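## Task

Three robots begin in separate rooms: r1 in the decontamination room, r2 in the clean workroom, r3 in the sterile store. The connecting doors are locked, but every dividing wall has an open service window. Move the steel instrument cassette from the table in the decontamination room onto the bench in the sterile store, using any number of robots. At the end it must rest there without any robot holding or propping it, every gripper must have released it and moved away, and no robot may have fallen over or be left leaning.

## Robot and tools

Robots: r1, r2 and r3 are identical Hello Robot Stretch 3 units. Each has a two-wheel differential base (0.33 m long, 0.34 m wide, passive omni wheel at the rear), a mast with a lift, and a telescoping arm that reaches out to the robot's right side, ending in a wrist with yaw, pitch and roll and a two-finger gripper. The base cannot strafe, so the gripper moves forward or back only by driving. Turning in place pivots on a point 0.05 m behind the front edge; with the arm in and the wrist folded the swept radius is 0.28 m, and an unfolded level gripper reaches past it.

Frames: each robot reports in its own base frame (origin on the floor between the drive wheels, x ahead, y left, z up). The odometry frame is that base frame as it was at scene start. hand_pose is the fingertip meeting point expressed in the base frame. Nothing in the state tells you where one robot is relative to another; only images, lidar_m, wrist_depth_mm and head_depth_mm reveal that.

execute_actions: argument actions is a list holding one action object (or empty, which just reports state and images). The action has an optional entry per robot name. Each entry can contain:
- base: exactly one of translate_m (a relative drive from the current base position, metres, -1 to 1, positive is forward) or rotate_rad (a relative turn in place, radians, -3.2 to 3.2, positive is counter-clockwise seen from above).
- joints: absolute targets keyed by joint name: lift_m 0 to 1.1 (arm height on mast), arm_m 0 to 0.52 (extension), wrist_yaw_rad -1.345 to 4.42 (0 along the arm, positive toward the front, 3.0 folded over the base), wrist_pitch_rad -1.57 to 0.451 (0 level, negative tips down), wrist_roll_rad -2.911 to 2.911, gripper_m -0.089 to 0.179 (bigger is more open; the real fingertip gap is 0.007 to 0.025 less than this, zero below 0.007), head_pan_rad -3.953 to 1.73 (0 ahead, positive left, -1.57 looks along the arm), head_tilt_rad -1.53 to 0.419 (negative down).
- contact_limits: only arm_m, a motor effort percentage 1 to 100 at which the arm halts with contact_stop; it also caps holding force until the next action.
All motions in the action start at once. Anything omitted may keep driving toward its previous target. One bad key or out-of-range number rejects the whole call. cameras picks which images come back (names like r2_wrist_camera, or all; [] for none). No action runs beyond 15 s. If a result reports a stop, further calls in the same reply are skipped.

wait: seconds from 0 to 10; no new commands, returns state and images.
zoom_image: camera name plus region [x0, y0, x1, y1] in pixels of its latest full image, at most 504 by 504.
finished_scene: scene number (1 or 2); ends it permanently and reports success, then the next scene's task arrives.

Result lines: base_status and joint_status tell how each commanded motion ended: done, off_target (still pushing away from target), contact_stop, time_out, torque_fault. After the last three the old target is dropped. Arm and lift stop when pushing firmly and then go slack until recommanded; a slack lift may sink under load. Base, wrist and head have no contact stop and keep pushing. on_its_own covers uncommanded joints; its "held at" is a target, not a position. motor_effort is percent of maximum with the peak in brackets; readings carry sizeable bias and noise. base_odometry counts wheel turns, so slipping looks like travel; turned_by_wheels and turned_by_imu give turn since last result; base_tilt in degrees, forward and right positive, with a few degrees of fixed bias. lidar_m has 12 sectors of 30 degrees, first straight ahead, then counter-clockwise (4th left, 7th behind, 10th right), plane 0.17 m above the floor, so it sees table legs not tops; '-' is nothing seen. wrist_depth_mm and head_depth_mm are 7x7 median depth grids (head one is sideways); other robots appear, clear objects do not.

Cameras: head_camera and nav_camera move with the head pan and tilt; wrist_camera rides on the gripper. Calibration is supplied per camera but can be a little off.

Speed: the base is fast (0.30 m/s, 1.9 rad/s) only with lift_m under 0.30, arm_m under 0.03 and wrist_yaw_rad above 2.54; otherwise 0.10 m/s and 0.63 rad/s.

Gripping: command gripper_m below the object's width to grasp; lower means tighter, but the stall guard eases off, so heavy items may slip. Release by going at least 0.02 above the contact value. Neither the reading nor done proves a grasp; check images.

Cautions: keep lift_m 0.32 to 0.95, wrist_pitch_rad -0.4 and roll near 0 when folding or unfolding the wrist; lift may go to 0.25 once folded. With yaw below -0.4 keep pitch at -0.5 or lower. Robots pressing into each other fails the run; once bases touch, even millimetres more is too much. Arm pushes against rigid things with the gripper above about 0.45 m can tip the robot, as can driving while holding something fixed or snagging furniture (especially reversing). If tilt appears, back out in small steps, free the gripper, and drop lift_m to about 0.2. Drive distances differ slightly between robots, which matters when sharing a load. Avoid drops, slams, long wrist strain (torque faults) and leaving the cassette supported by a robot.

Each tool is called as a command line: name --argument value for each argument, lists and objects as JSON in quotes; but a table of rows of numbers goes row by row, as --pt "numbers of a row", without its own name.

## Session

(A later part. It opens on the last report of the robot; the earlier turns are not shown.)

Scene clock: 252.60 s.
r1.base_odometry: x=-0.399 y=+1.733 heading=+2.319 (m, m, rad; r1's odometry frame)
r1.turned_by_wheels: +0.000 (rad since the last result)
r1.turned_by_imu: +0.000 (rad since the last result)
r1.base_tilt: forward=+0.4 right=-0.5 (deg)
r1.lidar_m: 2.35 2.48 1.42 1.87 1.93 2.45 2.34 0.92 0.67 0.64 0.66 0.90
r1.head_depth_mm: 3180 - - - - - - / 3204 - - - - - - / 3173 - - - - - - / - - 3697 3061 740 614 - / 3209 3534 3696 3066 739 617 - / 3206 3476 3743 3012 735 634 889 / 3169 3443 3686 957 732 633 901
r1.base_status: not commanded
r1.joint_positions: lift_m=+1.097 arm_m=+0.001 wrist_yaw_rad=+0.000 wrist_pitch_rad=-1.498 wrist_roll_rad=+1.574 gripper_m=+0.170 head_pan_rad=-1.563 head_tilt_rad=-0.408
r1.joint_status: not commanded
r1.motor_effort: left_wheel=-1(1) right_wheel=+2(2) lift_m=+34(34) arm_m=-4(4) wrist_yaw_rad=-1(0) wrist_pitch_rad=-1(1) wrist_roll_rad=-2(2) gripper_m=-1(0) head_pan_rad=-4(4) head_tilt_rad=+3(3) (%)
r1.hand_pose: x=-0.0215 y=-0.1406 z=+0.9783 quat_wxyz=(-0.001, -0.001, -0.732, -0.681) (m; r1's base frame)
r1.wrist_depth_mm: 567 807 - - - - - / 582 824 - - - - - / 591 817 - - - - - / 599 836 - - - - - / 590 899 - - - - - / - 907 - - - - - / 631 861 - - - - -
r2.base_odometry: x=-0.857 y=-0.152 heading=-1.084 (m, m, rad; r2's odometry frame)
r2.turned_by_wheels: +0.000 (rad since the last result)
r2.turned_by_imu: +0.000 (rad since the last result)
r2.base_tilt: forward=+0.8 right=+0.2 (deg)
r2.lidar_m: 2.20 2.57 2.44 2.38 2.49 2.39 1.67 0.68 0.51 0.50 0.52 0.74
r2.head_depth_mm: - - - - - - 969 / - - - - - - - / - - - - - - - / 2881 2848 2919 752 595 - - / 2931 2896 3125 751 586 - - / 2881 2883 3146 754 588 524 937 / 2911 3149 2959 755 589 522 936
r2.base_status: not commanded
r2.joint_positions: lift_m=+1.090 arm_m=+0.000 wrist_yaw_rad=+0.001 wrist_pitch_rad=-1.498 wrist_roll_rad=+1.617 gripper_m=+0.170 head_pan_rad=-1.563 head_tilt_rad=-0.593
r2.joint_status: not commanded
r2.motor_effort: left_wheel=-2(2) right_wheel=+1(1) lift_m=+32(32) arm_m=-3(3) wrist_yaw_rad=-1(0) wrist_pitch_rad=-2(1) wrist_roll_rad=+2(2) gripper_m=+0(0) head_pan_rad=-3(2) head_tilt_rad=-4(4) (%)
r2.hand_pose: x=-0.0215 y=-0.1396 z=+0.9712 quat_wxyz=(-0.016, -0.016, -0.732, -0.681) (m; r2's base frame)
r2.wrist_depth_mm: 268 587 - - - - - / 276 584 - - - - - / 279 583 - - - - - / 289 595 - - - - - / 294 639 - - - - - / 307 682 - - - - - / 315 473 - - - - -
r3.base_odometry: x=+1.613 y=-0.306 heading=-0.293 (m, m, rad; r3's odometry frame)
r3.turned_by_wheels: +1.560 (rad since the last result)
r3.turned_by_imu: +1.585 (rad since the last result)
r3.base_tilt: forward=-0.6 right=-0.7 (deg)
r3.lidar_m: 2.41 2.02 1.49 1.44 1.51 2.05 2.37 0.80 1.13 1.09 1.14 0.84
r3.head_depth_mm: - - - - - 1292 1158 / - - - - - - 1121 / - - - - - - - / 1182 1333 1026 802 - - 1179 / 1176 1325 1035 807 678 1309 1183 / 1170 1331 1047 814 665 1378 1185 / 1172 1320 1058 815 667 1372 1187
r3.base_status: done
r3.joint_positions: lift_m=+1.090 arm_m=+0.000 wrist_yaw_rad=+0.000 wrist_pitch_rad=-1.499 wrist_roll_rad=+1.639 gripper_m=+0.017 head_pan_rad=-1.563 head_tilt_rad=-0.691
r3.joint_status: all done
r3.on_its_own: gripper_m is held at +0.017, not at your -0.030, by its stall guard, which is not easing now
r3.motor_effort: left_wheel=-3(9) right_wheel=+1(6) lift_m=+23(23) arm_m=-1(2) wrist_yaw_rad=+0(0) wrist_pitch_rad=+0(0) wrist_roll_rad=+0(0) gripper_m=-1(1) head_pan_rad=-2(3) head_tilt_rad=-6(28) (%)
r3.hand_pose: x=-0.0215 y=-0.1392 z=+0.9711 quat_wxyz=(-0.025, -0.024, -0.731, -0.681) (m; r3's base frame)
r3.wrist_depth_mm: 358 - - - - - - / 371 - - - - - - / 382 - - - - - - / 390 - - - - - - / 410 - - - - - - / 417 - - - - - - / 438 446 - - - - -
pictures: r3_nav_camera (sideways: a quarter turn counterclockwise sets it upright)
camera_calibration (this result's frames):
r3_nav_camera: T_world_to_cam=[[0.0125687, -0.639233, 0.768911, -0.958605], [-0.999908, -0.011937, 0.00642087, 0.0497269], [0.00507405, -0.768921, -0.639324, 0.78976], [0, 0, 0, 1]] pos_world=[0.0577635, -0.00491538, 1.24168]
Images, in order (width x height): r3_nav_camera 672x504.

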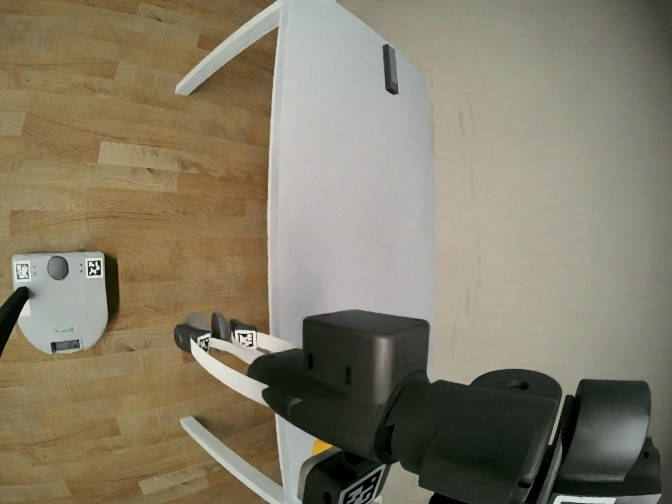

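Dropped on the way. Look left.

execute_actions --actions '[{"r3":{"joints":{"head_pan_rad":1.6,"head_tilt_rad":-1.0}}}]' --cameras '["r3_nav_camera"]'

Scene clock: 257.67 s.
r1.base_odometry: x=-0.399 y=+1.733 heading=+2.319 (m, m, rad; r1's odometry frame)
r1.turned_by_wheels: +0.000 (rad since the last result)
r1.turned_by_imu: +0.000 (rad since the last result)
r1.base_tilt: forward=+0.4 right=-0.5 (deg)
r1.lidar_m: 2.36 2.47 1.42 1.87 1.94 2.45 2.34 0.93 0.67 0.64 0.66 0.90
r1.head_depth_mm: 3175 - - - - - - / 3147 - - - - - - / 3164 - - - - - - / - - 3740 3076 742 614 - / 3240 3556 3698 3069 738 618 - / 3219 3436 3722 3011 733 635 889 / 3220 3441 3679 958 732 631 904
r1.base_status: not commanded
r1.joint_positions: lift_m=+1.097 arm_m=+0.001 wrist_yaw_rad=+0.000 wrist_pitch_rad=-1.498 wrist_roll_rad=+1.574 gripper_m=+0.170 head_pan_rad=-1.563 head_tilt_rad=-0.408
r1.joint_status: not commanded
r1.motor_effort: left_wheel=-2(2) right_wheel=+2(2) lift_m=+34(34) arm_m=-3(4) wrist_yaw_rad=+0(0) wrist_pitch_rad=-1(1) wrist_roll_rad=-2(2) gripper_m=+0(1) head_pan_rad=-4(4) head_tilt_rad=+2(3) (%)
r1.hand_pose: x=-0.0215 y=-0.1406 z=+0.9783 quat_wxyz=(-0.001, -0.001, -0.732, -0.681) (m; r1's base frame)
r1.wrist_depth_mm: 585 802 - - - - - / 584 811 - - - - - / 591 821 - - - - - / 591 844 - - - - - / 590 923 - - - - - / - 896 - - - - - / 615 890 - - - - -
r2.base_odometry: x=-0.857 y=-0.152 heading=-1.084 (m, m, rad; r2's odometry frame)
r2.turned_by_wheels: +0.000 (rad since the last result)
r2.turned_by_imu: +0.000 (rad since the last result)
r2.base_tilt: forward=+0.9 right=+0.1 (deg)
r2.lidar_m: 2.21 2.57 2.45 2.38 2.50 2.39 1.67 0.68 0.51 0.50 0.52 0.73
r2.head_depth_mm: - - - - - - 967 / - - - - - - - / - - - - - - - / 2865 2862 2973 752 596 - - / 2917 2867 3153 752 587 - - / 2901 2901 3100 754 589 522 935 / 2933 3172 2988 753 590 524 935
r2.base_status: not commanded
r2.joint_positions: lift_m=+1.090 arm_m=+0.000 wrist_yaw_rad=+0.001 wrist_pitch_rad=-1.498 wrist_roll_rad=+1.617 gripper_m=+0.170 head_pan_rad=-1.563 head_tilt_rad=-0.593
r2.joint_status: not commanded
r2.motor_effort: left_wheel=-2(2) right_wheel=+1(1) lift_m=+32(32) arm_m=-3(3) wrist_yaw_rad=-1(1) wrist_pitch_rad=-1(2) wrist_roll_rad=+2(1) gripper_m=+1(1) head_pan_rad=-3(3) head_tilt_rad=-5(4) (%)
r2.hand_pose: x=-0.0215 y=-0.1396 z=+0.9712 quat_wxyz=(-0.016, -0.016, -0.732, -0.681) (m; r2's base frame)
r2.wrist_depth_mm: 269 588 - - - - - / 275 598 - - - - - / 279 588 - - - - - / 288 596 - - - - - / 295 645 - - - - - / 301 697 - - - - - / 316 475 - - - - -
r3.base_odometry: x=+1.613 y=-0.306 heading=-0.293 (m, m, rad; r3's odometry frame)
r3.turned_by_wheels: +0.000 (rad since the last result)
r3.turned_by_imu: +0.001 (rad since the last result)
r3.base_tilt: forward=-0.4 right=-0.7 (deg)
r3.lidar_m: 2.41 2.02 1.50 1.44 1.50 2.06 2.37 0.80 1.13 1.09 1.13 0.84
r3.head_depth_mm: 1377 1642 1688 1487 1328 1193 1098 / 1367 1662 1696 1490 1329 1205 1098 / 1377 1641 1712 1491 1341 1207 1100 / 1379 1645 1726 1509 1340 1224 - / 1365 1631 1718 1503 1352 1241 - / 1364 1627 1736 1535 - 1201 1135 / 1360 1634 1764 - - 1222 1115
r3.base_status: not commanded
r3.joint_positions: lift_m=+1.090 arm_m=+0.000 wrist_yaw_rad=+0.000 wrist_pitch_rad=-1.499 wrist_roll_rad=+1.639 gripper_m=+0.017 head_pan_rad=+1.593 head_tilt_rad=-0.988
r3.joint_status: all done
r3.on_its_own: gripper_m is held at +0.017, not at your -0.030, by its stall guard, which is not easing now
r3.motor_effort: left_wheel=-3(2) right_wheel=+2(1) lift_m=+23(23) arm_m=-2(1) wrist_yaw_rad=+0(0) wrist_pitch_rad=+0(0) wrist_roll_rad=+0(0) gripper_m=-1(1) head_pan_rad=+3(33) head_tilt_rad=-8(38) (%)
r3.hand_pose: x=-0.0215 y=-0.1392 z=+0.9711 quat_wxyz=(-0.025, -0.024, -0.731, -0.681) (m; r3's base frame)
r3.wrist_depth_mm: 359 - - - - - - / 371 - - - - - - / 384 - - - - - - / 397 - - - - - - / 406 - - - - - - / 422 - - - - - - / 430 447 - - - - -
pictures: r3_nav_camera (sideways: a quarter turn counterclockwise sets it upright)
camera_calibration (this result's frames):
r3_nav_camera: T_world_to_cam=[[-0.0260815, 0.8356, 0.548719, -0.671449], [0.999596, 0.0280048, 0.00486621, 0.039556], [-0.0113006, 0.548625, -0.835992, 1.04561], [0, 0, 0, 1]] pos_world=[-0.0452364, -0.0136947, 1.24237]
Images, in order (width x height): r3_nav_camera 672x504.

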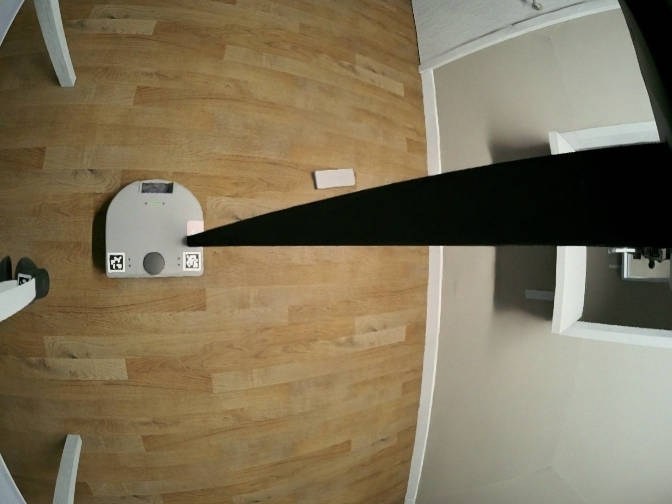

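execute_actions --actions '[{"r3":{"base":{"rotate_rad":-1.55},"joints":{"lift_m":0.3,"arm_m":0.23,"gripper_m":0.17,"wrist_roll_rad":1.57}}}]' --cameras '[]'

execute_actions --actions '[{"r3":{"base":{"translate_m":-0.78}}}]' --cameras '["r3_wrist_camera"]'

Scene clock: 268.73 s.
r1.base_odometry: x=-0.399 y=+1.733 heading=+2.319 (m, m, rad; r1's odometry frame)
r1.turned_by_wheels: +0.000 (rad since the last result)
r1.turned_by_imu: +0.001 (rad since the last result)
r1.base_tilt: forward=+0.4 right=-0.5 (deg)
r1.lidar_m: 2.35 2.47 1.42 1.87 1.93 2.46 2.34 0.92 0.67 0.64 0.66 0.90
r1.head_depth_mm: 3170 - - - - - - / 3195 - - - - - - / 3200 - - - - - - / - - 3786 3098 742 614 - / 3228 3561 3748 3032 738 616 - / 3201 3444 3718 3066 736 635 891 / 3207 3464 3688 958 730 631 902
r1.base_status: not commanded
r1.joint_positions: lift_m=+1.097 arm_m=+0.001 wrist_yaw_rad=+0.000 wrist_pitch_rad=-1.498 wrist_roll_rad=+1.574 gripper_m=+0.170 head_pan_rad=-1.563 head_tilt_rad=-0.408
r1.joint_status: not commanded
r1.motor_effort: left_wheel=-1(2) right_wheel=+2(2) lift_m=+35(35) arm_m=-3(3) wrist_yaw_rad=+0(1) wrist_pitch_rad=-1(1) wrist_roll_rad=-2(2) gripper_m=-1(0) head_pan_rad=-4(3) head_tilt_rad=+3(3) (%)
r1.hand_pose: x=-0.0215 y=-0.1406 z=+0.9783 quat_wxyz=(-0.001, -0.001, -0.732, -0.681) (m; r1's base frame)
r1.wrist_depth_mm: 561 802 - - - - - / 580 811 - - - - - / 593 815 - - - - - / 604 823 - - - - - / 589 906 - - - - - / - 900 - - - - - / 618 852 - - - - -
r2.base_odometry: x=-0.857 y=-0.152 heading=-1.084 (m, m, rad; r2's odometry frame)
r2.turned_by_wheels: +0.000 (rad since the last result)
r2.turned_by_imu: +0.001 (rad since the last result)
r2.base_tilt: forward=+0.7 right=+0.0 (deg)
r2.lidar_m: 2.20 2.57 2.45 2.38 2.49 2.39 1.67 0.68 0.51 0.50 0.52 0.73
r2.head_depth_mm: - - - - - - 972 / - - - - - - - / - - - - - - - / 2899 2863 2818 751 595 - - / 2920 2570 2797 750 588 - - / 2910 2886 3133 753 589 523 937 / 2912 3148 3016 753 588 524 934
r2.base_status: not commanded
r2.joint_positions: lift_m=+1.090 arm_m=+0.000 wrist_yaw_rad=+0.001 wrist_pitch_rad=-1.498 wrist_roll_rad=+1.617 gripper_m=+0.170 head_pan_rad=-1.563 head_tilt_rad=-0.593
r2.joint_status: not commanded
r2.motor_effort: left_wheel=-2(2) right_wheel=+1(1) lift_m=+32(32) arm_m=-3(3) wrist_yaw_rad=+0(1) wrist_pitch_rad=-2(2) wrist_roll_rad=+1(2) gripper_m=+0(0) head_pan_rad=-3(3) head_tilt_rad=-4(4) (%)
r2.hand_pose: x=-0.0215 y=-0.1396 z=+0.9712 quat_wxyz=(-0.016, -0.016, -0.732, -0.681) (m; r2's base frame)
r2.wrist_depth_mm: 267 582 - - - - - / 275 592 - - - - - / 283 581 - - - - - / 289 589 - - - - - / 298 633 - - - - - / 308 678 - - - - - / 314 469 - - - - -
r3.base_odometry: x=+1.613 y=-0.306 heading=-1.843 (m, m, rad; r3's odometry frame)
r3.turned_by_wheels: -1.550 (rad since the last result)
r3.turned_by_imu: -1.573 (rad since the last result)
r3.base_tilt: forward=-0.5 right=-0.8 (deg)
r3.lidar_m: 1.09 1.14 0.84 2.41 1.98 1.49 1.44 1.51 2.08 2.36 0.80 1.12
r3.head_depth_mm: 2191 1964 1690 1474 1332 1203 1092 / 2217 1959 1696 1485 1335 1208 1099 / 2243 1949 1696 1509 1342 1208 1101 / 2263 1996 1702 1503 1341 1225 - / 2236 1985 1720 1506 1344 - - / 2281 2020 1724 1545 - - - / 2246 2001 1777 - - 1229 1124
r3.base_status: done
r3.joint_positions: lift_m=+0.300 arm_m=+0.230 wrist_yaw_rad=+0.000 wrist_pitch_rad=-1.499 wrist_roll_rad=+1.575 gripper_m=+0.170 head_pan_rad=+1.593 head_tilt_rad=-0.988
r3.joint_status: all done
r3.motor_effort: left_wheel=+2(9) right_wheel=-2(6) lift_m=+14(19) arm_m=+3(3) wrist_yaw_rad=+1(1) wrist_pitch_rad=-1(0) wrist_roll_rad=-3(4) gripper_m=+0(97) head_pan_rad=+2(3) head_tilt_rad=-8(9) (%)
r3.hand_pose: x=-0.0215 y=-0.3688 z=+0.1817 quat_wxyz=(-0.001, -0.002, -0.732, -0.681) (m; r3's base frame)
r3.wrist_depth_mm: 335 329 321 316 312 308 305 / 340 338 331 326 323 317 - / 353 345 340 336 325 326 - / 363 353 349 347 340 335 - / 376 366 362 358 352 343 - / - 382 378 368 363 362 - / 404 396 389 381 382 371 366
pictures: none
No camera images: the call's "cameras" was empty. Leave "cameras" out to get every camera's image.

Scene clock: 277.80 s.
r1.base_odometry: x=-0.399 y=+1.733 heading=+2.319 (m, m, rad; r1's odometry frame)
r1.turned_by_wheels: +0.000 (rad since the last result)
r1.turned_by_imu: +0.000 (rad since the last result)
r1.base_tilt: forward=+0.5 right=-0.5 (deg)
r1.lidar_m: 2.36 2.47 1.42 1.87 1.94 2.44 2.34 0.93 0.67 0.64 0.66 0.90
r1.head_depth_mm: 3157 - - - - - - / 3188 - - - - - - / 3156 - - - - - - / 3956 - 3773 3052 739 613 - / 3184 3551 3709 3055 738 617 - / 3206 3462 3723 3036 736 635 887 / 3212 3453 3612 959 731 632 902
r1.base_status: not commanded
r1.joint_positions: lift_m=+1.097 arm_m=+0.001 wrist_yaw_rad=+0.000 wrist_pitch_rad=-1.498 wrist_roll_rad=+1.574 gripper_m=+0.170 head_pan_rad=-1.563 head_tilt_rad=-0.408
r1.joint_status: not commanded
r1.motor_effort: left_wheel=-2(1) right_wheel=+2(2) lift_m=+35(34) arm_m=-3(4) wrist_yaw_rad=-1(0) wrist_pitch_rad=-1(1) wrist_roll_rad=-2(2) gripper_m=-1(1) head_pan_rad=-3(4) head_tilt_rad=+3(3) (%)
r1.hand_pose: x=-0.0215 y=-0.1406 z=+0.9783 quat_wxyz=(-0.001, -0.001, -0.732, -0.681) (m; r1's base frame)
r1.wrist_depth_mm: 573 810 - - - - - / 577 800 - - - - - / 580 835 - - - - - / 595 814 - - - - - / 586 894 - - - - - / - 910 - - - - - / 613 859 - - - - -
r2.base_odometry: x=-0.857 y=-0.152 heading=-1.084 (m, m, rad; r2's odometry frame)
r2.turned_by_wheels: +0.000 (rad since the last result)
r2.turned_by_imu: +0.001 (rad since the last result)
r2.base_tilt: forward=+0.7 right=+0.0 (deg)
r2.lidar_m: 2.21 2.57 2.45 2.38 2.50 2.40 1.67 0.68 0.51 0.50 0.52 0.73
r2.head_depth_mm: - - - - - - 969 / - - - - - - - / - - - - - - - / 2921 2851 3139 750 595 - - / 2848 2347 2807 750 587 - - / 2906 2880 3089 752 588 522 932 / 2881 3110 2989 756 589 524 935
r2.base_status: not commanded
r2.joint_positions: lift_m=+1.090 arm_m=+0.000 wrist_yaw_rad=+0.001 wrist_pitch_rad=-1.498 wrist_roll_rad=+1.617 gripper_m=+0.170 head_pan_rad=-1.563 head_tilt_rad=-0.593
r2.joint_status: not commanded
r2.motor_effort: left_wheel=-1(2) right_wheel=+1(1) lift_m=+32(32) arm_m=-3(3) wrist_yaw_rad=+0(0) wrist_pitch_rad=-1(2) wrist_roll_rad=+1(1) gripper_m=+1(0) head_pan_rad=-3(3) head_tilt_rad=-5(4) (%)
r2.hand_pose: x=-0.0215 y=-0.1396 z=+0.9712 quat_wxyz=(-0.016, -0.016, -0.732, -0.681) (m; r2's base frame)
r2.wrist_depth_mm: 269 581 - - - - - / 273 587 - - - - - / 282 570 - - - - - / 290 590 - - - - - / 298 621 - - - - - / 311 685 - - - - - / 316 472 - - - - -
r3.base_odometry: x=+1.823 y=+0.445 heading=-1.843 (m, m, rad; r3's odometry frame)
r3.turned_by_wheels: +0.000 (rad since the last result)
r3.turned_by_imu: +0.004 (rad since the last result)
r3.base_tilt: forward=-0.4 right=-0.6 (deg)
r3.lidar_m: 1.87 1.43 2.50 2.29 0.91 0.68 0.66 0.69 0.97 2.34 2.47 1.39
r3.head_depth_mm: 2221 1931 1694 1482 1327 1197 1095 / 2247 1952 1689 1491 1342 1207 1099 / 2219 1983 1706 1487 1337 1215 1094 / 2232 1955 1691 1490 1344 1232 - / 2257 1982 1714 1506 1344 - - / 2264 2000 1716 1544 - - - / 1881 1880 1739 - - 1217 1124
r3.base_status: done
r3.joint_positions: lift_m=+0.300 arm_m=+0.230 wrist_yaw_rad=+0.000 wrist_pitch_rad=-1.499 wrist_roll_rad=+1.575 gripper_m=+0.170 head_pan_rad=+1.593 head_tilt_rad=-0.988
r3.joint_status: not commanded
r3.motor_effort: left_wheel=+3(5) right_wheel=-2(8) lift_m=+14(14) arm_m=+3(3) wrist_yaw_rad=+0(1) wrist_pitch_rad=-1(0) wrist_roll_rad=-3(3) gripper_m=+0(0) head_pan_rad=+3(3) head_tilt_rad=-8(8) (%)
r3.hand_pose: x=-0.0215 y=-0.3688 z=+0.1817 quat_wxyz=(-0.001, -0.002, -0.732, -0.681) (m; r3's base frame)
r3.wrist_depth_mm: 332 327 321 313 312 309 304 / 342 338 330 326 320 319 - / 352 344 341 306 327 324 - / 363 353 351 317 339 337 - / 372 366 364 324 346 346 - / - 380 371 367 356 356 - / 404 396 389 380 373 368 365
pictures: r3_wrist_camera
camera_calibration (this result's frames):
r3_wrist_camera: T_world_to_cam=[[-0.0264427, 0.997887, -0.0593452, 0.36983], [0.977133, 0.0383308, 0.209145, 0.0192872], [0.210978, -0.0524578, -0.976082, 0.325721], [0, 0, 0, 1]] pos_world=[-0.0777867, -0.352701, 0.335844]
Images, in order (width x height): r3_wrist_camera 644x364.

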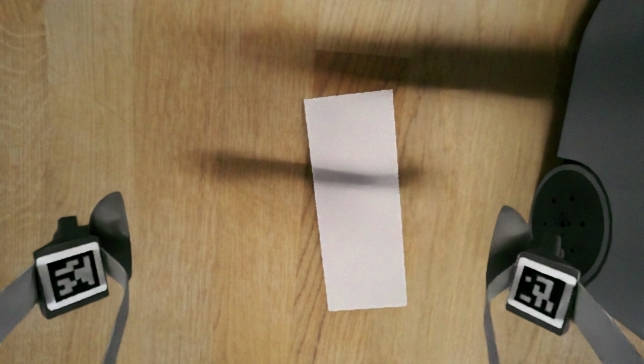

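execute_actions --actions '[{"r3":{"joints":{"lift_m":0.133,"arm_m":0.19,"wrist_roll_rad":1.47}}}]' --cameras '[]'

execute_actions --actions '[{"r3":{"joints":{"gripper_m":-0.03}}}]' --cameras '[]'

execute_actions --actions '[{"r3":{"base":{"translate_m":0.4},"joints":{"lift_m":0.6}}}]' --cameras '[]'

execute_actions --actions '[{"r3":{"base":{"translate_m":0.38},"joints":{"lift_m":1.0,"gripper_m":-0.04,"arm_m":0.05}}}]' --cameras '[]'

execute_actions --actions '[{"r3":{"base":{"rotate_rad":1.56},"joints":{"gripper_m":-0.05}}}]' --cameras '[]'

execute_actions --actions '[{"r3":{"base":{"translate_m":0.25},"joints":{"arm_m":0.5,"gripper_m":-0.04}}}]' --cameras '["r3_wrist_camera"]'

Scene clock: 287.47 s.
r1.base_odometry: x=-0.399 y=+1.733 heading=+2.319 (m, m, rad; r1's odometry frame)
r1.turned_by_wheels: +0.000 (rad since the last result)
r1.turned_by_imu: +0.000 (rad since the last result)
r1.base_tilt: forward=+0.4 right=-0.5 (deg)
r1.lidar_m: 2.36 2.48 1.42 1.87 1.93 2.44 2.35 0.92 0.67 0.64 0.66 0.90
r1.head_depth_mm: 3180 - - - - - - / 3200 - - - - - - / 3160 - - - - - - / 3892 - 3761 3072 739 613 - / 3222 3551 3741 3083 737 618 - / 3220 3457 3713 3071 735 633 886 / 3213 3470 3648 955 731 631 898
r1.base_status: not commanded
r1.joint_positions: lift_m=+1.097 arm_m=+0.001 wrist_yaw_rad=+0.000 wrist_pitch_rad=-1.498 wrist_roll_rad=+1.574 gripper_m=+0.170 head_pan_rad=-1.563 head_tilt_rad=-0.408
r1.joint_status: not commanded
r1.motor_effort: left_wheel=-2(3) right_wheel=+2(2) lift_m=+35(34) arm_m=-4(4) wrist_yaw_rad=+0(0) wrist_pitch_rad=-1(1) wrist_roll_rad=-2(2) gripper_m=-1(0) head_pan_rad=-4(4) head_tilt_rad=+3(3) (%)
r1.hand_pose: x=-0.0215 y=-0.1406 z=+0.9783 quat_wxyz=(-0.001, -0.001, -0.732, -0.681) (m; r1's base frame)
r1.wrist_depth_mm: 581 797 - - - - - / 580 811 - - - - - / 584 818 - - - - - / 593 823 - - - - - / 596 912 - - - - - / - 945 - - - - - / 625 857 - - - - -
r2.base_odometry: x=-0.857 y=-0.152 heading=-1.084 (m, m, rad; r2's odometry frame)
r2.turned_by_wheels: +0.000 (rad since the last result)
r2.turned_by_imu: +0.000 (rad since the last result)
r2.base_tilt: forward=+0.9 right=+0.1 (deg)
r2.lidar_m: 2.20 2.57 2.45 2.38 2.49 2.39 1.67 0.68 0.51 0.50 0.52 0.73
r2.head_depth_mm: - - - - - - 977 / - - - - - - - / - - - - - - - / 2921 2880 3108 751 596 - - / 2871 2331 2796 751 587 - - / 2905 2882 3120 750 587 522 936 / 2929 3141 2966 755 589 522 933
r2.base_status: not commanded
r2.joint_positions: lift_m=+1.090 arm_m=+0.000 wrist_yaw_rad=+0.001 wrist_pitch_rad=-1.498 wrist_roll_rad=+1.617 gripper_m=+0.170 head_pan_rad=-1.563 head_tilt_rad=-0.593
r2.joint_status: not commanded
r2.motor_effort: left_wheel=-2(1) right_wheel=+1(1) lift_m=+31(32) arm_m=-3(3) wrist_yaw_rad=-1(0) wrist_pitch_rad=-1(1) wrist_roll_rad=+1(1) gripper_m=+1(0) head_pan_rad=-3(3) head_tilt_rad=-5(4) (%)
r2.hand_pose: x=-0.0215 y=-0.1396 z=+0.9712 quat_wxyz=(-0.016, -0.016, -0.732, -0.681) (m; r2's base frame)
r2.wrist_depth_mm: 269 580 - - - - 979 / 275 582 - - - - - / 283 587 - - - - - / 291 591 - - - - - / 296 637 - - - - - / 306 694 - - - - - / 314 483 - - - - -
r3.base_odometry: x=+1.823 y=+0.445 heading=-1.843 (m, m, rad; r3's odometry frame)
r3.turned_by_wheels: +0.000 (rad since the last result)
r3.turned_by_imu: +0.001 (rad since the last result)
r3.base_tilt: forward=-0.4 right=-0.9 (deg)
r3.lidar_m: 1.87 1.43 2.50 2.29 0.91 0.68 0.66 0.69 0.97 2.35 2.45 1.39
r3.head_depth_mm: 2228 1969 1687 1495 1338 1195 1097 / 2247 1959 1695 1485 1341 1202 1095 / 2243 1982 1699 1494 1337 1211 1103 / 2231 1983 1716 1491 1335 1227 - / 2241 1996 1714 1496 1352 - - / 2255 1995 1731 1550 - 1205 - / 1881 1876 1743 - - 1220 1112
r3.base_status: not commanded
r3.joint_positions: lift_m=+0.133 arm_m=+0.190 wrist_yaw_rad=+0.000 wrist_pitch_rad=-1.499 wrist_roll_rad=+1.476 gripper_m=+0.170 head_pan_rad=+1.593 head_tilt_rad=-0.988
r3.joint_status: all done
r3.motor_effort: left_wheel=+2(2) right_wheel=-3(2) lift_m=+14(15) arm_m=-3(1) wrist_yaw_rad=+1(0) wrist_pitch_rad=+0(1) wrist_roll_rad=-3(3) gripper_m=-1(1) head_pan_rad=+2(2) head_tilt_rad=-8(8) (%)
r3.hand_pose: x=-0.0216 y=-0.3294 z=+0.0147 quat_wxyz=(+0.035, +0.032, -0.731, -0.681) (m; r3's base frame)
r3.wrist_depth_mm: 168 167 164 162 160 158 155 / 174 173 139 137 164 162 159 / 180 177 142 140 170 167 164 / 186 183 147 144 174 171 168 / 190 187 151 149 179 175 172 / - 194 156 153 185 183 177 / 204 200 160 159 191 187 186
pictures: none
No camera images: the call's "cameras" was empty. Leave "cameras" out to get every camera's image.

Scene clock: 290.30 s.
r1.base_odometry: x=-0.399 y=+1.733 heading=+2.319 (m, m, rad; r1's odometry frame)
r1.turned_by_wheels: +0.000 (rad since the last result)
r1.turned_by_imu: +0.000 (rad since the last result)
r1.base_tilt: forward=+0.3 right=-0.5 (deg)
r1.lidar_m: 2.36 2.47 1.42 1.87 1.93 2.44 2.34 0.93 0.67 0.64 0.66 0.90
r1.head_depth_mm: 3142 - - - - - - / 3193 - - - - - - / 3159 - - - - - - / 3896 - 3760 3077 742 614 - / 3209 3586 3714 3077 738 617 - / 3207 3477 3775 3035 734 635 888 / 3180 3456 3721 960 732 631 902
r1.base_status: not commanded
r1.joint_positions: lift_m=+1.097 arm_m=+0.001 wrist_yaw_rad=+0.000 wrist_pitch_rad=-1.498 wrist_roll_rad=+1.574 gripper_m=+0.170 head_pan_rad=-1.563 head_tilt_rad=-0.408
r1.joint_status: not commanded
r1.motor_effort: left_wheel=-2(2) right_wheel=+2(2) lift_m=+34(34) arm_m=-4(4) wrist_yaw_rad=-1(0) wrist_pitch_rad=-1(1) wrist_roll_rad=-2(2) gripper_m=-1(0) head_pan_rad=-3(4) head_tilt_rad=+3(3) (%)
r1.hand_pose: x=-0.0215 y=-0.1406 z=+0.9783 quat_wxyz=(-0.001, -0.001, -0.732, -0.681) (m; r1's base frame)
r1.wrist_depth_mm: 586 797 - - - - - / 584 820 - - - - - / 598 815 - - - - - / 602 826 - - - - - / 584 913 - - - - - / - 920 - - - - - / 609 872 - - - - -
r2.base_odometry: x=-0.857 y=-0.152 heading=-1.084 (m, m, rad; r2's odometry frame)
r2.turned_by_wheels: +0.000 (rad since the last result)
r2.turned_by_imu: +0.000 (rad since the last result)
r2.base_tilt: forward=+0.8 right=+0.0 (deg)
r2.lidar_m: 2.20 2.56 2.45 2.37 2.50 2.40 1.67 0.68 0.51 0.50 0.52 0.73
r2.head_depth_mm: - - - - - - 969 / - - - - - - - / - - - - - - - / 2919 2885 3154 749 596 - - / 2809 2348 2805 750 587 - - / 2928 2887 3117 752 587 523 935 / 2938 3150 2937 753 588 523 930
r2.base_status: not commanded
r2.joint_positions: lift_m=+1.090 arm_m=+0.000 wrist_yaw_rad=+0.001 wrist_pitch_rad=-1.498 wrist_roll_rad=+1.617 gripper_m=+0.170 head_pan_rad=-1.563 head_tilt_rad=-0.593
r2.joint_status: not commanded
r2.motor_effort: left_wheel=-2(2) right_wheel=+1(1) lift_m=+31(32) arm_m=-3(3) wrist_yaw_rad=-1(1) wrist_pitch_rad=-1(1) wrist_roll_rad=+1(1) gripper_m=-1(1) head_pan_rad=-3(3) head_tilt_rad=-4(4) (%)
r2.hand_pose: x=-0.0215 y=-0.1396 z=+0.9712 quat_wxyz=(-0.016, -0.016, -0.732, -0.681) (m; r2's base frame)
r2.wrist_depth_mm: 268 580 - - - - - / 272 585 - - - - - / 282 581 - - - - - / 291 583 - - - - - / 292 624 - - - - - / 304 683 - - - - - / 317 475 - - - - -
r3.base_odometry: x=+1.823 y=+0.445 heading=-1.843 (m, m, rad; r3's odometry frame)
r3.turned_by_wheels: +0.000 (rad since the last result)
r3.turned_by_imu: +0.000 (rad since the last result)
r3.base_tilt: forward=-0.5 right=-0.7 (deg)
r3.lidar_m: 1.87 1.43 2.50 2.29 0.91 0.68 0.66 0.69 0.97 2.35 2.45 1.39
r3.head_depth_mm: 2227 1940 1699 1478 1328 1194 1098 / 2210 1958 1692 1503 1333 1208 1092 / 2239 1963 1708 1497 1343 1204 1100 / 2247 1999 1709 1506 1335 1230 - / 2240 1973 1705 1503 1347 - - / 2253 1996 1716 1544 - 1199 - / 1888 1874 1732 - - 1223 1117
r3.base_status: not commanded
r3.joint_positions: lift_m=+0.134 arm_m=+0.190 wrist_yaw_rad=+0.001 wrist_pitch_rad=-1.555 wrist_roll_rad=+1.472 gripper_m=-0.028 head_pan_rad=+1.593 head_tilt_rad=-0.988
r3.joint_status: all done
r3.motor_effort: left_wheel=+0(3) right_wheel=+2(2) lift_m=+5(14) arm_m=-2(3) wrist_yaw_rad=-1(1) wrist_pitch_rad=+16(16) wrist_roll_rad=-1(3) gripper_m=-48(100) head_pan_rad=+3(2) head_tilt_rad=-8(8) (%)
r3.hand_pose: x=-0.0216 y=-0.3147 z=+0.0160 quat_wxyz=(+0.036, +0.035, -0.711, -0.701) (m; r3's base frame)
r3.wrist_depth_mm: 165 165 165 164 164 163 163 / 170 169 168 139 166 168 167 / 175 174 172 142 144 173 173 / 181 180 163 147 148 180 179 / 185 186 152 151 151 183 184 / 192 192 159 156 158 189 188 / 198 198 163 162 196 198 -
pictures: none
No camera images: the call's "cameras" was empty. Leave "cameras" out to get every camera's image.

Scene clock: 295.47 s.
r1.base_odometry: x=-0.399 y=+1.733 heading=+2.319 (m, m, rad; r1's odometry frame)
r1.turned_by_wheels: +0.000 (rad since the last result)
r1.turned_by_imu: +0.000 (rad since the last result)
r1.base_tilt: forward=+0.4 right=-0.5 (deg)
r1.lidar_m: 2.35 2.47 1.42 1.87 1.93 2.45 2.34 0.92 0.67 0.64 0.66 0.90
r1.head_depth_mm: 3186 - - - - - - / 3171 - - - - - - / 3147 - - - - - - / - - 3690 3064 739 613 - / 3212 3559 3684 3070 738 616 - / 3202 3451 3683 3043 735 634 891 / 3234 3459 3739 960 731 633 903
r1.base_status: not commanded
r1.joint_positions: lift_m=+1.097 arm_m=+0.001 wrist_yaw_rad=+0.000 wrist_pitch_rad=-1.498 wrist_roll_rad=+1.574 gripper_m=+0.170 head_pan_rad=-1.563 head_tilt_rad=-0.408
r1.joint_status: not commanded
r1.motor_effort: left_wheel=-1(1) right_wheel=+2(2) lift_m=+34(34) arm_m=-3(4) wrist_yaw_rad=+0(0) wrist_pitch_rad=-1(1) wrist_roll_rad=-2(2) gripper_m=+0(1) head_pan_rad=-4(4) head_tilt_rad=+3(2) (%)
r1.hand_pose: x=-0.0215 y=-0.1406 z=+0.9783 quat_wxyz=(-0.001, -0.001, -0.732, -0.681) (m; r1's base frame)
r1.wrist_depth_mm: 568 802 - - - - - / 576 834 - - - - - / 583 851 - - - - - / 595 831 - - - - - / 579 902 - - - - - / - 892 - - - - - / 620 874 - - - - -
r2.base_odometry: x=-0.857 y=-0.152 heading=-1.084 (m, m, rad; r2's odometry frame)
r2.turned_by_wheels: +0.000 (rad since the last result)
r2.turned_by_imu: +0.000 (rad since the last result)
r2.base_tilt: forward=+0.8 right=-0.1 (deg)
r2.lidar_m: 2.20 2.58 2.45 2.37 2.49 2.39 1.67 0.68 0.51 0.50 0.52 0.73
r2.head_depth_mm: - - - - - - 971 / - - - - - - - / - - - - - - - / 2938 2530 2953 751 596 - - / 2863 2357 2816 753 589 - - / 2892 2879 3115 755 588 522 937 / 2920 3117 2980 752 589 524 933
r2.base_status: not commanded
r2.joint_positions: lift_m=+1.090 arm_m=+0.000 wrist_yaw_rad=+0.001 wrist_pitch_rad=-1.498 wrist_roll_rad=+1.617 gripper_m=+0.170 head_pan_rad=-1.563 head_tilt_rad=-0.593
r2.joint_status: not commanded
r2.motor_effort: left_wheel=-2(2) right_wheel=+1(1) lift_m=+32(32) arm_m=-3(3) wrist_yaw_rad=-1(0) wrist_pitch_rad=-1(2) wrist_roll_rad=+1(1) gripper_m=+1(1) head_pan_rad=-3(3) head_tilt_rad=-5(4) (%)
r2.hand_pose: x=-0.0215 y=-0.1396 z=+0.9712 quat_wxyz=(-0.016, -0.016, -0.732, -0.681) (m; r2's base frame)
r2.wrist_depth_mm: 270 579 - - - - - / 275 585 - - - - - / 282 585 - - - - - / 289 578 - - - - - / 297 631 - - - - - / 307 676 - - - - - / 315 478 - - - - -
r3.base_odometry: x=+1.715 y=+0.060 heading=-1.843 (m, m, rad; r3's odometry frame)
r3.turned_by_wheels: +0.000 (rad since the last result)
r3.turned_by_imu: -0.001 (rad since the last result)
r3.base_tilt: forward=-0.3 right=-0.7 (deg)
r3.lidar_m: 1.47 1.10 2.49 2.42 1.46 1.09 1.06 1.11 1.56 2.36 2.43 1.05
r3.head_depth_mm: 2216 1940 1699 1489 1329 1204 1094 / 2194 1965 1681 1484 1329 1205 1101 / 2227 1970 1701 1499 1338 1210 1098 / 2225 1976 1716 1503 1332 1220 - / 2235 1999 1738 1511 1357 - - / 2251 2011 1723 1544 - - - / 2248 2038 1764 - - - -
r3.base_status: done
r3.joint_positions: lift_m=+0.600 arm_m=+0.190 wrist_yaw_rad=+0.001 wrist_pitch_rad=-1.499 wrist_roll_rad=+1.470 gripper_m=-0.002 head_pan_rad=+1.593 head_tilt_rad=-0.988
r3.joint_status: all done
r3.on_its_own: gripper_m is held at -0.004, not at your -0.030, by its stall guard, which is still easing
r3.motor_effort: left_wheel=+2(9) right_wheel=-2(8) lift_m=+24(25) arm_m=-1(2) wrist_yaw_rad=-2(1) wrist_pitch_rad=+0(17) wrist_roll_rad=+0(2) gripper_m=-30(47) head_pan_rad=+2(2) head_tilt_rad=-7(7) (%)
r3.hand_pose: x=-0.0216 y=-0.3290 z=+0.4810 quat_wxyz=(+0.038, +0.035, -0.731, -0.681) (m; r3's base frame)
r3.wrist_depth_mm: 627 607 603 600 577 567 561 / 650 632 124 123 593 - - / 663 649 128 126 127 - - / 688 684 132 131 130 - - / 705 685 137 137 138 646 - / 708 707 143 143 143 658 657 / 744 759 150 148 692 702 674
pictures: none
No camera images: the call's "cameras" was empty. Leave "cameras" out to get every camera's image.

Scene clock: 300.23 s.
r1.base_odometry: x=-0.399 y=+1.733 heading=+2.319 (m, m, rad; r1's odometry frame)
r1.turned_by_wheels: +0.000 (rad since the last result)
r1.turned_by_imu: +0.000 (rad since the last result)
r1.base_tilt: forward=+0.4 right=-0.5 (deg)
r1.lidar_m: 2.36 2.48 1.42 1.87 1.93 2.45 2.34 0.93 0.67 0.64 0.66 0.90
r1.head_depth_mm: 3168 - - - - - - / 3178 - - - - - - / 3152 - - - - - - / - - 3726 3078 740 613 - / 3189 3530 3729 3061 739 617 - / 3195 3461 3753 3071 734 634 887 / 3229 3462 3672 960 729 633 903
r1.base_status: not commanded
r1.joint_positions: lift_m=+1.097 arm_m=+0.001 wrist_yaw_rad=+0.000 wrist_pitch_rad=-1.498 wrist_roll_rad=+1.574 gripper_m=+0.170 head_pan_rad=-1.563 head_tilt_rad=-0.408
r1.joint_status: not commanded
r1.motor_effort: left_wheel=-2(1) right_wheel=+2(2) lift_m=+34(34) arm_m=-4(4) wrist_yaw_rad=-1(0) wrist_pitch_rad=-1(1) wrist_roll_rad=-2(2) gripper_m=-1(1) head_pan_rad=-3(4) head_tilt_rad=+3(3) (%)
r1.hand_pose: x=-0.0215 y=-0.1406 z=+0.9783 quat_wxyz=(-0.001, -0.001, -0.732, -0.681) (m; r1's base frame)
r1.wrist_depth_mm: 571 815 - - - - - / 580 830 - - - - - / 586 805 - - - - - / 602 835 - - - - - / 596 892 - - - - - / - 909 - - - - - / 629 881 - - - - -
r2.base_odometry: x=-0.857 y=-0.152 heading=-1.084 (m, m, rad; r2's odometry frame)
r2.turned_by_wheels: +0.000 (rad since the last result)
r2.turned_by_imu: +0.000 (rad since the last result)
r2.base_tilt: forward=+0.7 right=+0.1 (deg)
r2.lidar_m: 2.20 2.57 2.44 2.37 2.50 2.40 1.67 0.68 0.51 0.50 0.52 0.73
r2.head_depth_mm: - - - - - - 973 / - - - - - - - / - - - - - - - / 2906 2878 3122 748 596 - - / 2882 2586 2979 751 588 - - / 2931 2910 3108 751 587 522 939 / 2952 3144 2967 755 588 523 933
r2.base_status: not commanded
r2.joint_positions: lift_m=+1.090 arm_m=+0.000 wrist_yaw_rad=+0.001 wrist_pitch_rad=-1.498 wrist_roll_rad=+1.617 gripper_m=+0.170 head_pan_rad=-1.563 head_tilt_rad=-0.593
r2.joint_status: not commanded
r2.motor_effort: left_wheel=-2(2) right_wheel=+1(1) lift_m=+32(31) arm_m=-3(3) wrist_yaw_rad=-1(1) wrist_pitch_rad=-1(1) wrist_roll_rad=+1(1) gripper_m=+0(0) head_pan_rad=-3(3) head_tilt_rad=-5(5) (%)
r2.hand_pose: x=-0.0215 y=-0.1396 z=+0.9712 quat_wxyz=(-0.016, -0.016, -0.732, -0.681) (m; r2's base frame)
r2.wrist_depth_mm: 268 576 - - - - - / 275 587 - - - - - / 283 580 - - - - - / 287 583 - - - - - / 296 622 - - - - - / 305 674 - - - - - / 314 469 - - - - -
r3.base_odometry: x=+1.613 y=-0.306 heading=-1.843 (m, m, rad; r3's odometry frame)
r3.turned_by_wheels: +0.000 (rad since the last result)
r3.turned_by_imu: +0.000 (rad since the last result)
r3.base_tilt: forward=-0.4 right=-0.8 (deg)
r3.lidar_m: 1.09 1.14 0.84 2.41 1.99 1.49 1.44 1.51 2.09 2.37 0.80 1.12
r3.head_depth_mm: 2217 1947 1691 1460 1333 1202 1097 / 2214 1953 1695 1487 1337 1197 1094 / 2224 1969 1702 1496 1337 1206 1096 / 2230 1955 1712 1503 1341 1222 - / 2260 1984 1706 1514 1343 1235 - / 2271 2014 1709 1535 - 1201 1124 / - - - - - 1211 1106
r3.base_status: done
r3.joint_positions: lift_m=+1.000 arm_m=+0.050 wrist_yaw_rad=+0.001 wrist_pitch_rad=-1.498 wrist_roll_rad=+1.470 gripper_m=-0.017 head_pan_rad=+1.593 head_tilt_rad=-0.988
r3.joint_status: gripper_m off_target (ended at -0.017, target -0.040); the others done
r3.on_its_own: gripper_m is held at -0.016, not at your -0.040, by its stall guard, which is still easing
r3.motor_effort: left_wheel=+2(9) right_wheel=-2(3) lift_m=+25(26) arm_m=-3(4) wrist_yaw_rad=+0(1) wrist_pitch_rad=-1(1) wrist_roll_rad=+0(0) gripper_m=-3(100) head_pan_rad=+3(2) head_tilt_rad=-8(8) (%)
r3.hand_pose: x=-0.0216 y=-0.1896 z=+0.8810 quat_wxyz=(+0.038, +0.035, -0.731, -0.680) (m; r3's base frame)
r3.wrist_depth_mm: - - 976 982 948 907 929 / - - 123 123 123 959 958 / - - 128 126 126 957 968 / - - 133 131 132 - - / - - 137 137 137 - - / - 945 143 143 144 - - / 696 - 150 149 - - -
pictures: none
No camera images: the call's "cameras" was empty. Leave "cameras" out to get every camera's image.

Scene clock: 303.70 s.
r1.base_odometry: x=-0.399 y=+1.733 heading=+2.319 (m, m, rad; r1's odometry frame)
r1.turned_by_wheels: +0.000 (rad since the last result)
r1.turned_by_imu: +0.000 (rad since the last result)
r1.base_tilt: forward=+0.4 right=-0.5 (deg)
r1.lidar_m: 2.35 2.47 1.41 1.87 1.94 2.45 2.34 0.92 0.67 0.64 0.66 0.90
r1.head_depth_mm: 3162 - - - - - - / 3178 - - - - - - / 3181 - - - - - - / - - 3759 3066 740 613 - / 3203 3524 3756 3081 739 617 - / 3219 3477 3748 3030 735 634 890 / 3199 3453 3660 956 733 631 904
r1.base_status: not commanded
r1.joint_positions: lift_m=+1.097 arm_m=+0.001 wrist_yaw_rad=+0.000 wrist_pitch_rad=-1.498 wrist_roll_rad=+1.574 gripper_m=+0.170 head_pan_rad=-1.563 head_tilt_rad=-0.408
r1.joint_status: not commanded
r1.motor_effort: left_wheel=-1(1) right_wheel=+2(2) lift_m=+34(34) arm_m=-4(3) wrist_yaw_rad=+0(0) wrist_pitch_rad=-1(1) wrist_roll_rad=-2(2) gripper_m=+0(0) head_pan_rad=-3(4) head_tilt_rad=+3(2) (%)
r1.hand_pose: x=-0.0215 y=-0.1406 z=+0.9783 quat_wxyz=(-0.001, -0.001, -0.732, -0.681) (m; r1's base frame)
r1.wrist_depth_mm: 587 792 - - - - - / 587 800 - - - - - / 593 824 - - - - - / 595 847 - - - - - / 591 892 - - - - - / - 893 - - - - - / 630 856 - - - - -
r2.base_odometry: x=-0.857 y=-0.152 heading=-1.084 (m, m, rad; r2's odometry frame)
r2.turned_by_wheels: +0.000 (rad since the last result)
r2.turned_by_imu: +0.000 (rad since the last result)
r2.base_tilt: forward=+0.7 right=+0.0 (deg)
r2.lidar_m: 2.21 2.57 2.45 2.38 2.48 2.39 1.67 0.68 0.51 0.50 0.52 0.73
r2.head_depth_mm: - - - - - - 969 / - - - - - - - / - - - - - - - / 1950 2854 2979 751 596 - - / 2936 2877 3095 750 587 - - / 2916 2903 3120 753 588 522 935 / 2913 3165 2991 752 589 523 932
r2.base_status: not commanded
r2.joint_positions: lift_m=+1.090 arm_m=+0.000 wrist_yaw_rad=+0.001 wrist_pitch_rad=-1.498 wrist_roll_rad=+1.617 gripper_m=+0.170 head_pan_rad=-1.563 head_tilt_rad=-0.593
r2.joint_status: not commanded
r2.motor_effort: left_wheel=-1(2) right_wheel=+1(1) lift_m=+32(31) arm_m=-3(3) wrist_yaw_rad=+0(2) wrist_pitch_rad=-2(2) wrist_roll_rad=+1(1) gripper_m=+0(0) head_pan_rad=-3(3) head_tilt_rad=-4(4) (%)
r2.hand_pose: x=-0.0215 y=-0.1396 z=+0.9712 quat_wxyz=(-0.016, -0.016, -0.732, -0.681) (m; r2's base frame)
r2.wrist_depth_mm: 268 580 - - - - 997 / 274 580 - - - - - / 283 582 - - - - - / 288 583 - - - - - / 296 628 - - - - - / 306 701 - - - - - / 315 478 - - - - -
r3.base_odometry: x=+1.613 y=-0.306 heading=-0.283 (m, m, rad; r3's odometry frame)
r3.turned_by_wheels: +1.560 (rad since the last result)
r3.turned_by_imu: +1.585 (rad since the last result)
r3.base_tilt: forward=-0.5 right=-0.8 (deg)
r3.lidar_m: 2.41 2.01 1.49 1.44 1.51 2.07 2.36 0.81 1.13 1.09 1.14 0.83
r3.head_depth_mm: 1377 1639 1695 1480 1334 1209 1094 / 1374 1644 1703 1495 1327 1204 1094 / 1367 1651 1701 1503 1342 1209 1094 / 1372 1633 1718 1508 1345 1220 - / 1367 1636 1715 1494 1351 1243 - / 1367 1595 1712 1535 - 1205 1124 / - - - - - 1226 1112
r3.base_status: done
r3.joint_positions: lift_m=+1.000 arm_m=+0.050 wrist_yaw_rad=+0.001 wrist_pitch_rad=-1.498 wrist_roll_rad=+1.470 gripper_m=-0.032 head_pan_rad=+1.593 head_tilt_rad=-0.988
r3.joint_status: gripper_m off_target (ended at -0.032, target -0.050)
r3.on_its_own: gripper_m is held at -0.033, not at your -0.050, by its stall guard, which is still easing
r3.motor_effort: left_wheel=-3(9) right_wheel=+1(7) lift_m=+24(24) arm_m=-3(3) wrist_yaw_rad=-1(1) wrist_pitch_rad=+0(0) wrist_roll_rad=+0(0) gripper_m=-27(100) head_pan_rad=+2(2) head_tilt_rad=-7(8) (%)
r3.hand_pose: x=-0.0216 y=-0.1896 z=+0.8810 quat_wxyz=(+0.038, +0.035, -0.731, -0.680) (m; r3's base frame)
r3.wrist_depth_mm: 274 - 937 974 947 941 927 / 279 - 124 123 122 961 934 / 292 - 128 126 126 974 960 / 297 - 132 132 132 - - / 311 - 137 137 138 - - / 320 - 143 142 143 - - / 332 - 151 148 - - -
pictures: none
No camera images: the call's "cameras" was empty. Leave "cameras" out to get every camera's image.

Scene clock: 308.20 s.
r1.base_odometry: x=-0.399 y=+1.733 heading=+2.319 (m, m, rad; r1's odometry frame)
r1.turned_by_wheels: +0.000 (rad since the last result)
r1.turned_by_imu: +0.000 (rad since the last result)
r1.base_tilt: forward=+0.3 right=-0.6 (deg)
r1.lidar_m: 2.35 2.47 1.42 1.87 1.93 2.44 2.34 0.92 0.67 0.64 0.66 0.90
r1.head_depth_mm: 3139 - - - - - - / 3174 - - - - - - / 3186 - - - - - - / - - 3721 3035 741 614 - / 3239 3553 3739 3050 739 617 - / 3191 3429 3701 3003 734 634 889 / 3218 3451 3687 957 730 632 901
r1.base_status: not commanded
r1.joint_positions: lift_m=+1.097 arm_m=+0.001 wrist_yaw_rad=+0.000 wrist_pitch_rad=-1.498 wrist_roll_rad=+1.574 gripper_m=+0.170 head_pan_rad=-1.563 head_tilt_rad=-0.408
r1.joint_status: not commanded
r1.motor_effort: left_wheel=-1(1) right_wheel=+2(2) lift_m=+34(35) arm_m=-4(3) wrist_yaw_rad=-1(0) wrist_pitch_rad=-2(1) wrist_roll_rad=-2(2) gripper_m=+0(0) head_pan_rad=-4(4) head_tilt_rad=+3(3) (%)
r1.hand_pose: x=-0.0215 y=-0.1406 z=+0.9783 quat_wxyz=(-0.001, -0.001, -0.732, -0.681) (m; r1's base frame)
r1.wrist_depth_mm: 581 818 - - - - - / 588 810 - - - - - / 593 827 - - - - - / 591 827 - - - - - / 589 903 - - - - - / - 899 - - - - - / 619 861 - - - - -
r2.base_odometry: x=-0.857 y=-0.152 heading=-1.084 (m, m, rad; r2's odometry frame)
r2.turned_by_wheels: +0.000 (rad since the last result)
r2.turned_by_imu: +0.000 (rad since the last result)
r2.base_tilt: forward=+0.6 right=+0.0 (deg)
r2.lidar_m: 2.20 2.57 2.45 2.37 2.49 2.39 1.67 0.68 0.51 0.50 0.52 0.73
r2.head_depth_mm: - - - - - - 970 / - - - - - - - / - - - - - - - / 2947 2883 3085 750 596 - - / 1645 2571 2943 751 588 - - / 2903 2896 3119 751 587 522 936 / 2884 3112 2948 756 590 523 933
r2.base_status: not commanded
r2.joint_positions: lift_m=+1.090 arm_m=+0.000 wrist_yaw_rad=+0.001 wrist_pitch_rad=-1.498 wrist_roll_rad=+1.617 gripper_m=+0.170 head_pan_rad=-1.563 head_tilt_rad=-0.593
r2.joint_status: not commanded
r2.motor_effort: left_wheel=-2(2) right_wheel=+1(1) lift_m=+32(32) arm_m=-3(3) wrist_yaw_rad=-1(1) wrist_pitch_rad=-1(1) wrist_roll_rad=+1(2) gripper_m=+0(1) head_pan_rad=-3(3) head_tilt_rad=-4(4) (%)
r2.hand_pose: x=-0.0215 y=-0.1396 z=+0.9712 quat_wxyz=(-0.016, -0.016, -0.732, -0.681) (m; r2's base frame)
r2.wrist_depth_mm: 267 594 - - - - - / 275 586 - - - - - / 280 588 - - - - - / 287 595 - - - - - / 299 624 - - - - - / 305 676 - - - - - / 319 473 - - - - -
r3.base_odometry: x=+1.853 y=-0.376 heading=-0.283 (m, m, rad; r3's odometry frame)
r3.turned_by_wheels: +0.000 (rad since the last result)
r3.turned_by_imu: +0.000 (rad since the last result)
r3.base_tilt: forward=-0.5 right=-0.8 (deg)
r3.lidar_m: 2.16 2.00 1.48 1.44 1.50 2.05 2.62 1.03 1.13 1.09 0.64 0.64
r3.head_depth_mm: 1374 1637 1674 1482 1337 1205 1098 / 1370 1628 1694 1492 1337 1209 1099 / 1373 1645 1720 1502 1342 1206 1095 / 1371 1636 1713 1508 1335 1222 - / 1360 1648 1705 1503 1344 1241 - / 1363 1606 1718 1542 - 1198 1123 / - - - - - 1220 1114
r3.base_status: done
r3.joint_positions: lift_m=+1.000 arm_m=+0.500 wrist_yaw_rad=+0.000 wrist_pitch_rad=-1.498 wrist_roll_rad=+1.470 gripper_m=-0.015 head_pan_rad=+1.593 head_tilt_rad=-0.988
r3.joint_status: gripper_m off_target (ended at -0.015, target -0.040); the others done
r3.on_its_own: gripper_m is held at -0.016, not at your -0.040, by its stall guard, which is still easing
r3.motor_effort: left_wheel=-2(5) right_wheel=+1(7) lift_m=+24(25) arm_m=+3(4) wrist_yaw_rad=+0(1) wrist_pitch_rad=-1(1) wrist_roll_rad=+0(0) gripper_m=-32(84) head_pan_rad=+2(2) head_tilt_rad=-8(7) (%)
r3.hand_pose: x=-0.0216 y=-0.6391 z=+0.8810 quat_wxyz=(+0.037, +0.034, -0.731, -0.680) (m; r3's base frame)
r3.wrist_depth_mm: 270 269 262 258 255 250 247 / 277 275 124 123 257 258 254 / 287 279 128 126 128 267 259 / 295 288 132 131 133 274 268 / 305 300 137 137 138 281 277 / 316 312 143 142 143 288 - / 323 319 149 148 302 301 -
pictures: r3_wrist_camera
camera_calibration (this result's frames):
r3_wrist_camera: T_world_to_cam=[[-0.132211, 0.98941, -0.0598918, 0.673868], [0.969153, 0.141711, 0.201644, -0.0440803], [0.207996, -0.0313847, -0.977626, 1.00888], [0, 0, 0, 1]] pos_world=[-0.0780289, -0.628822, 1.03555]
Images, in order (width x height): r3_wrist_camera 644x364.

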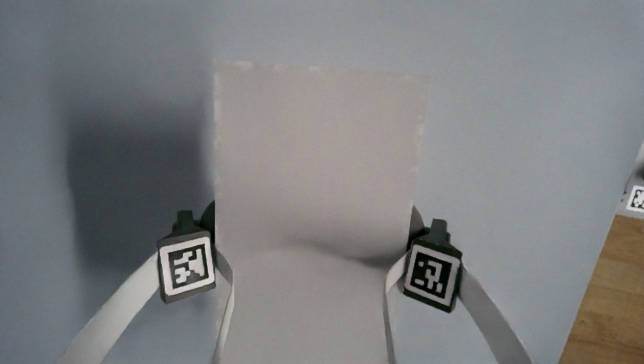

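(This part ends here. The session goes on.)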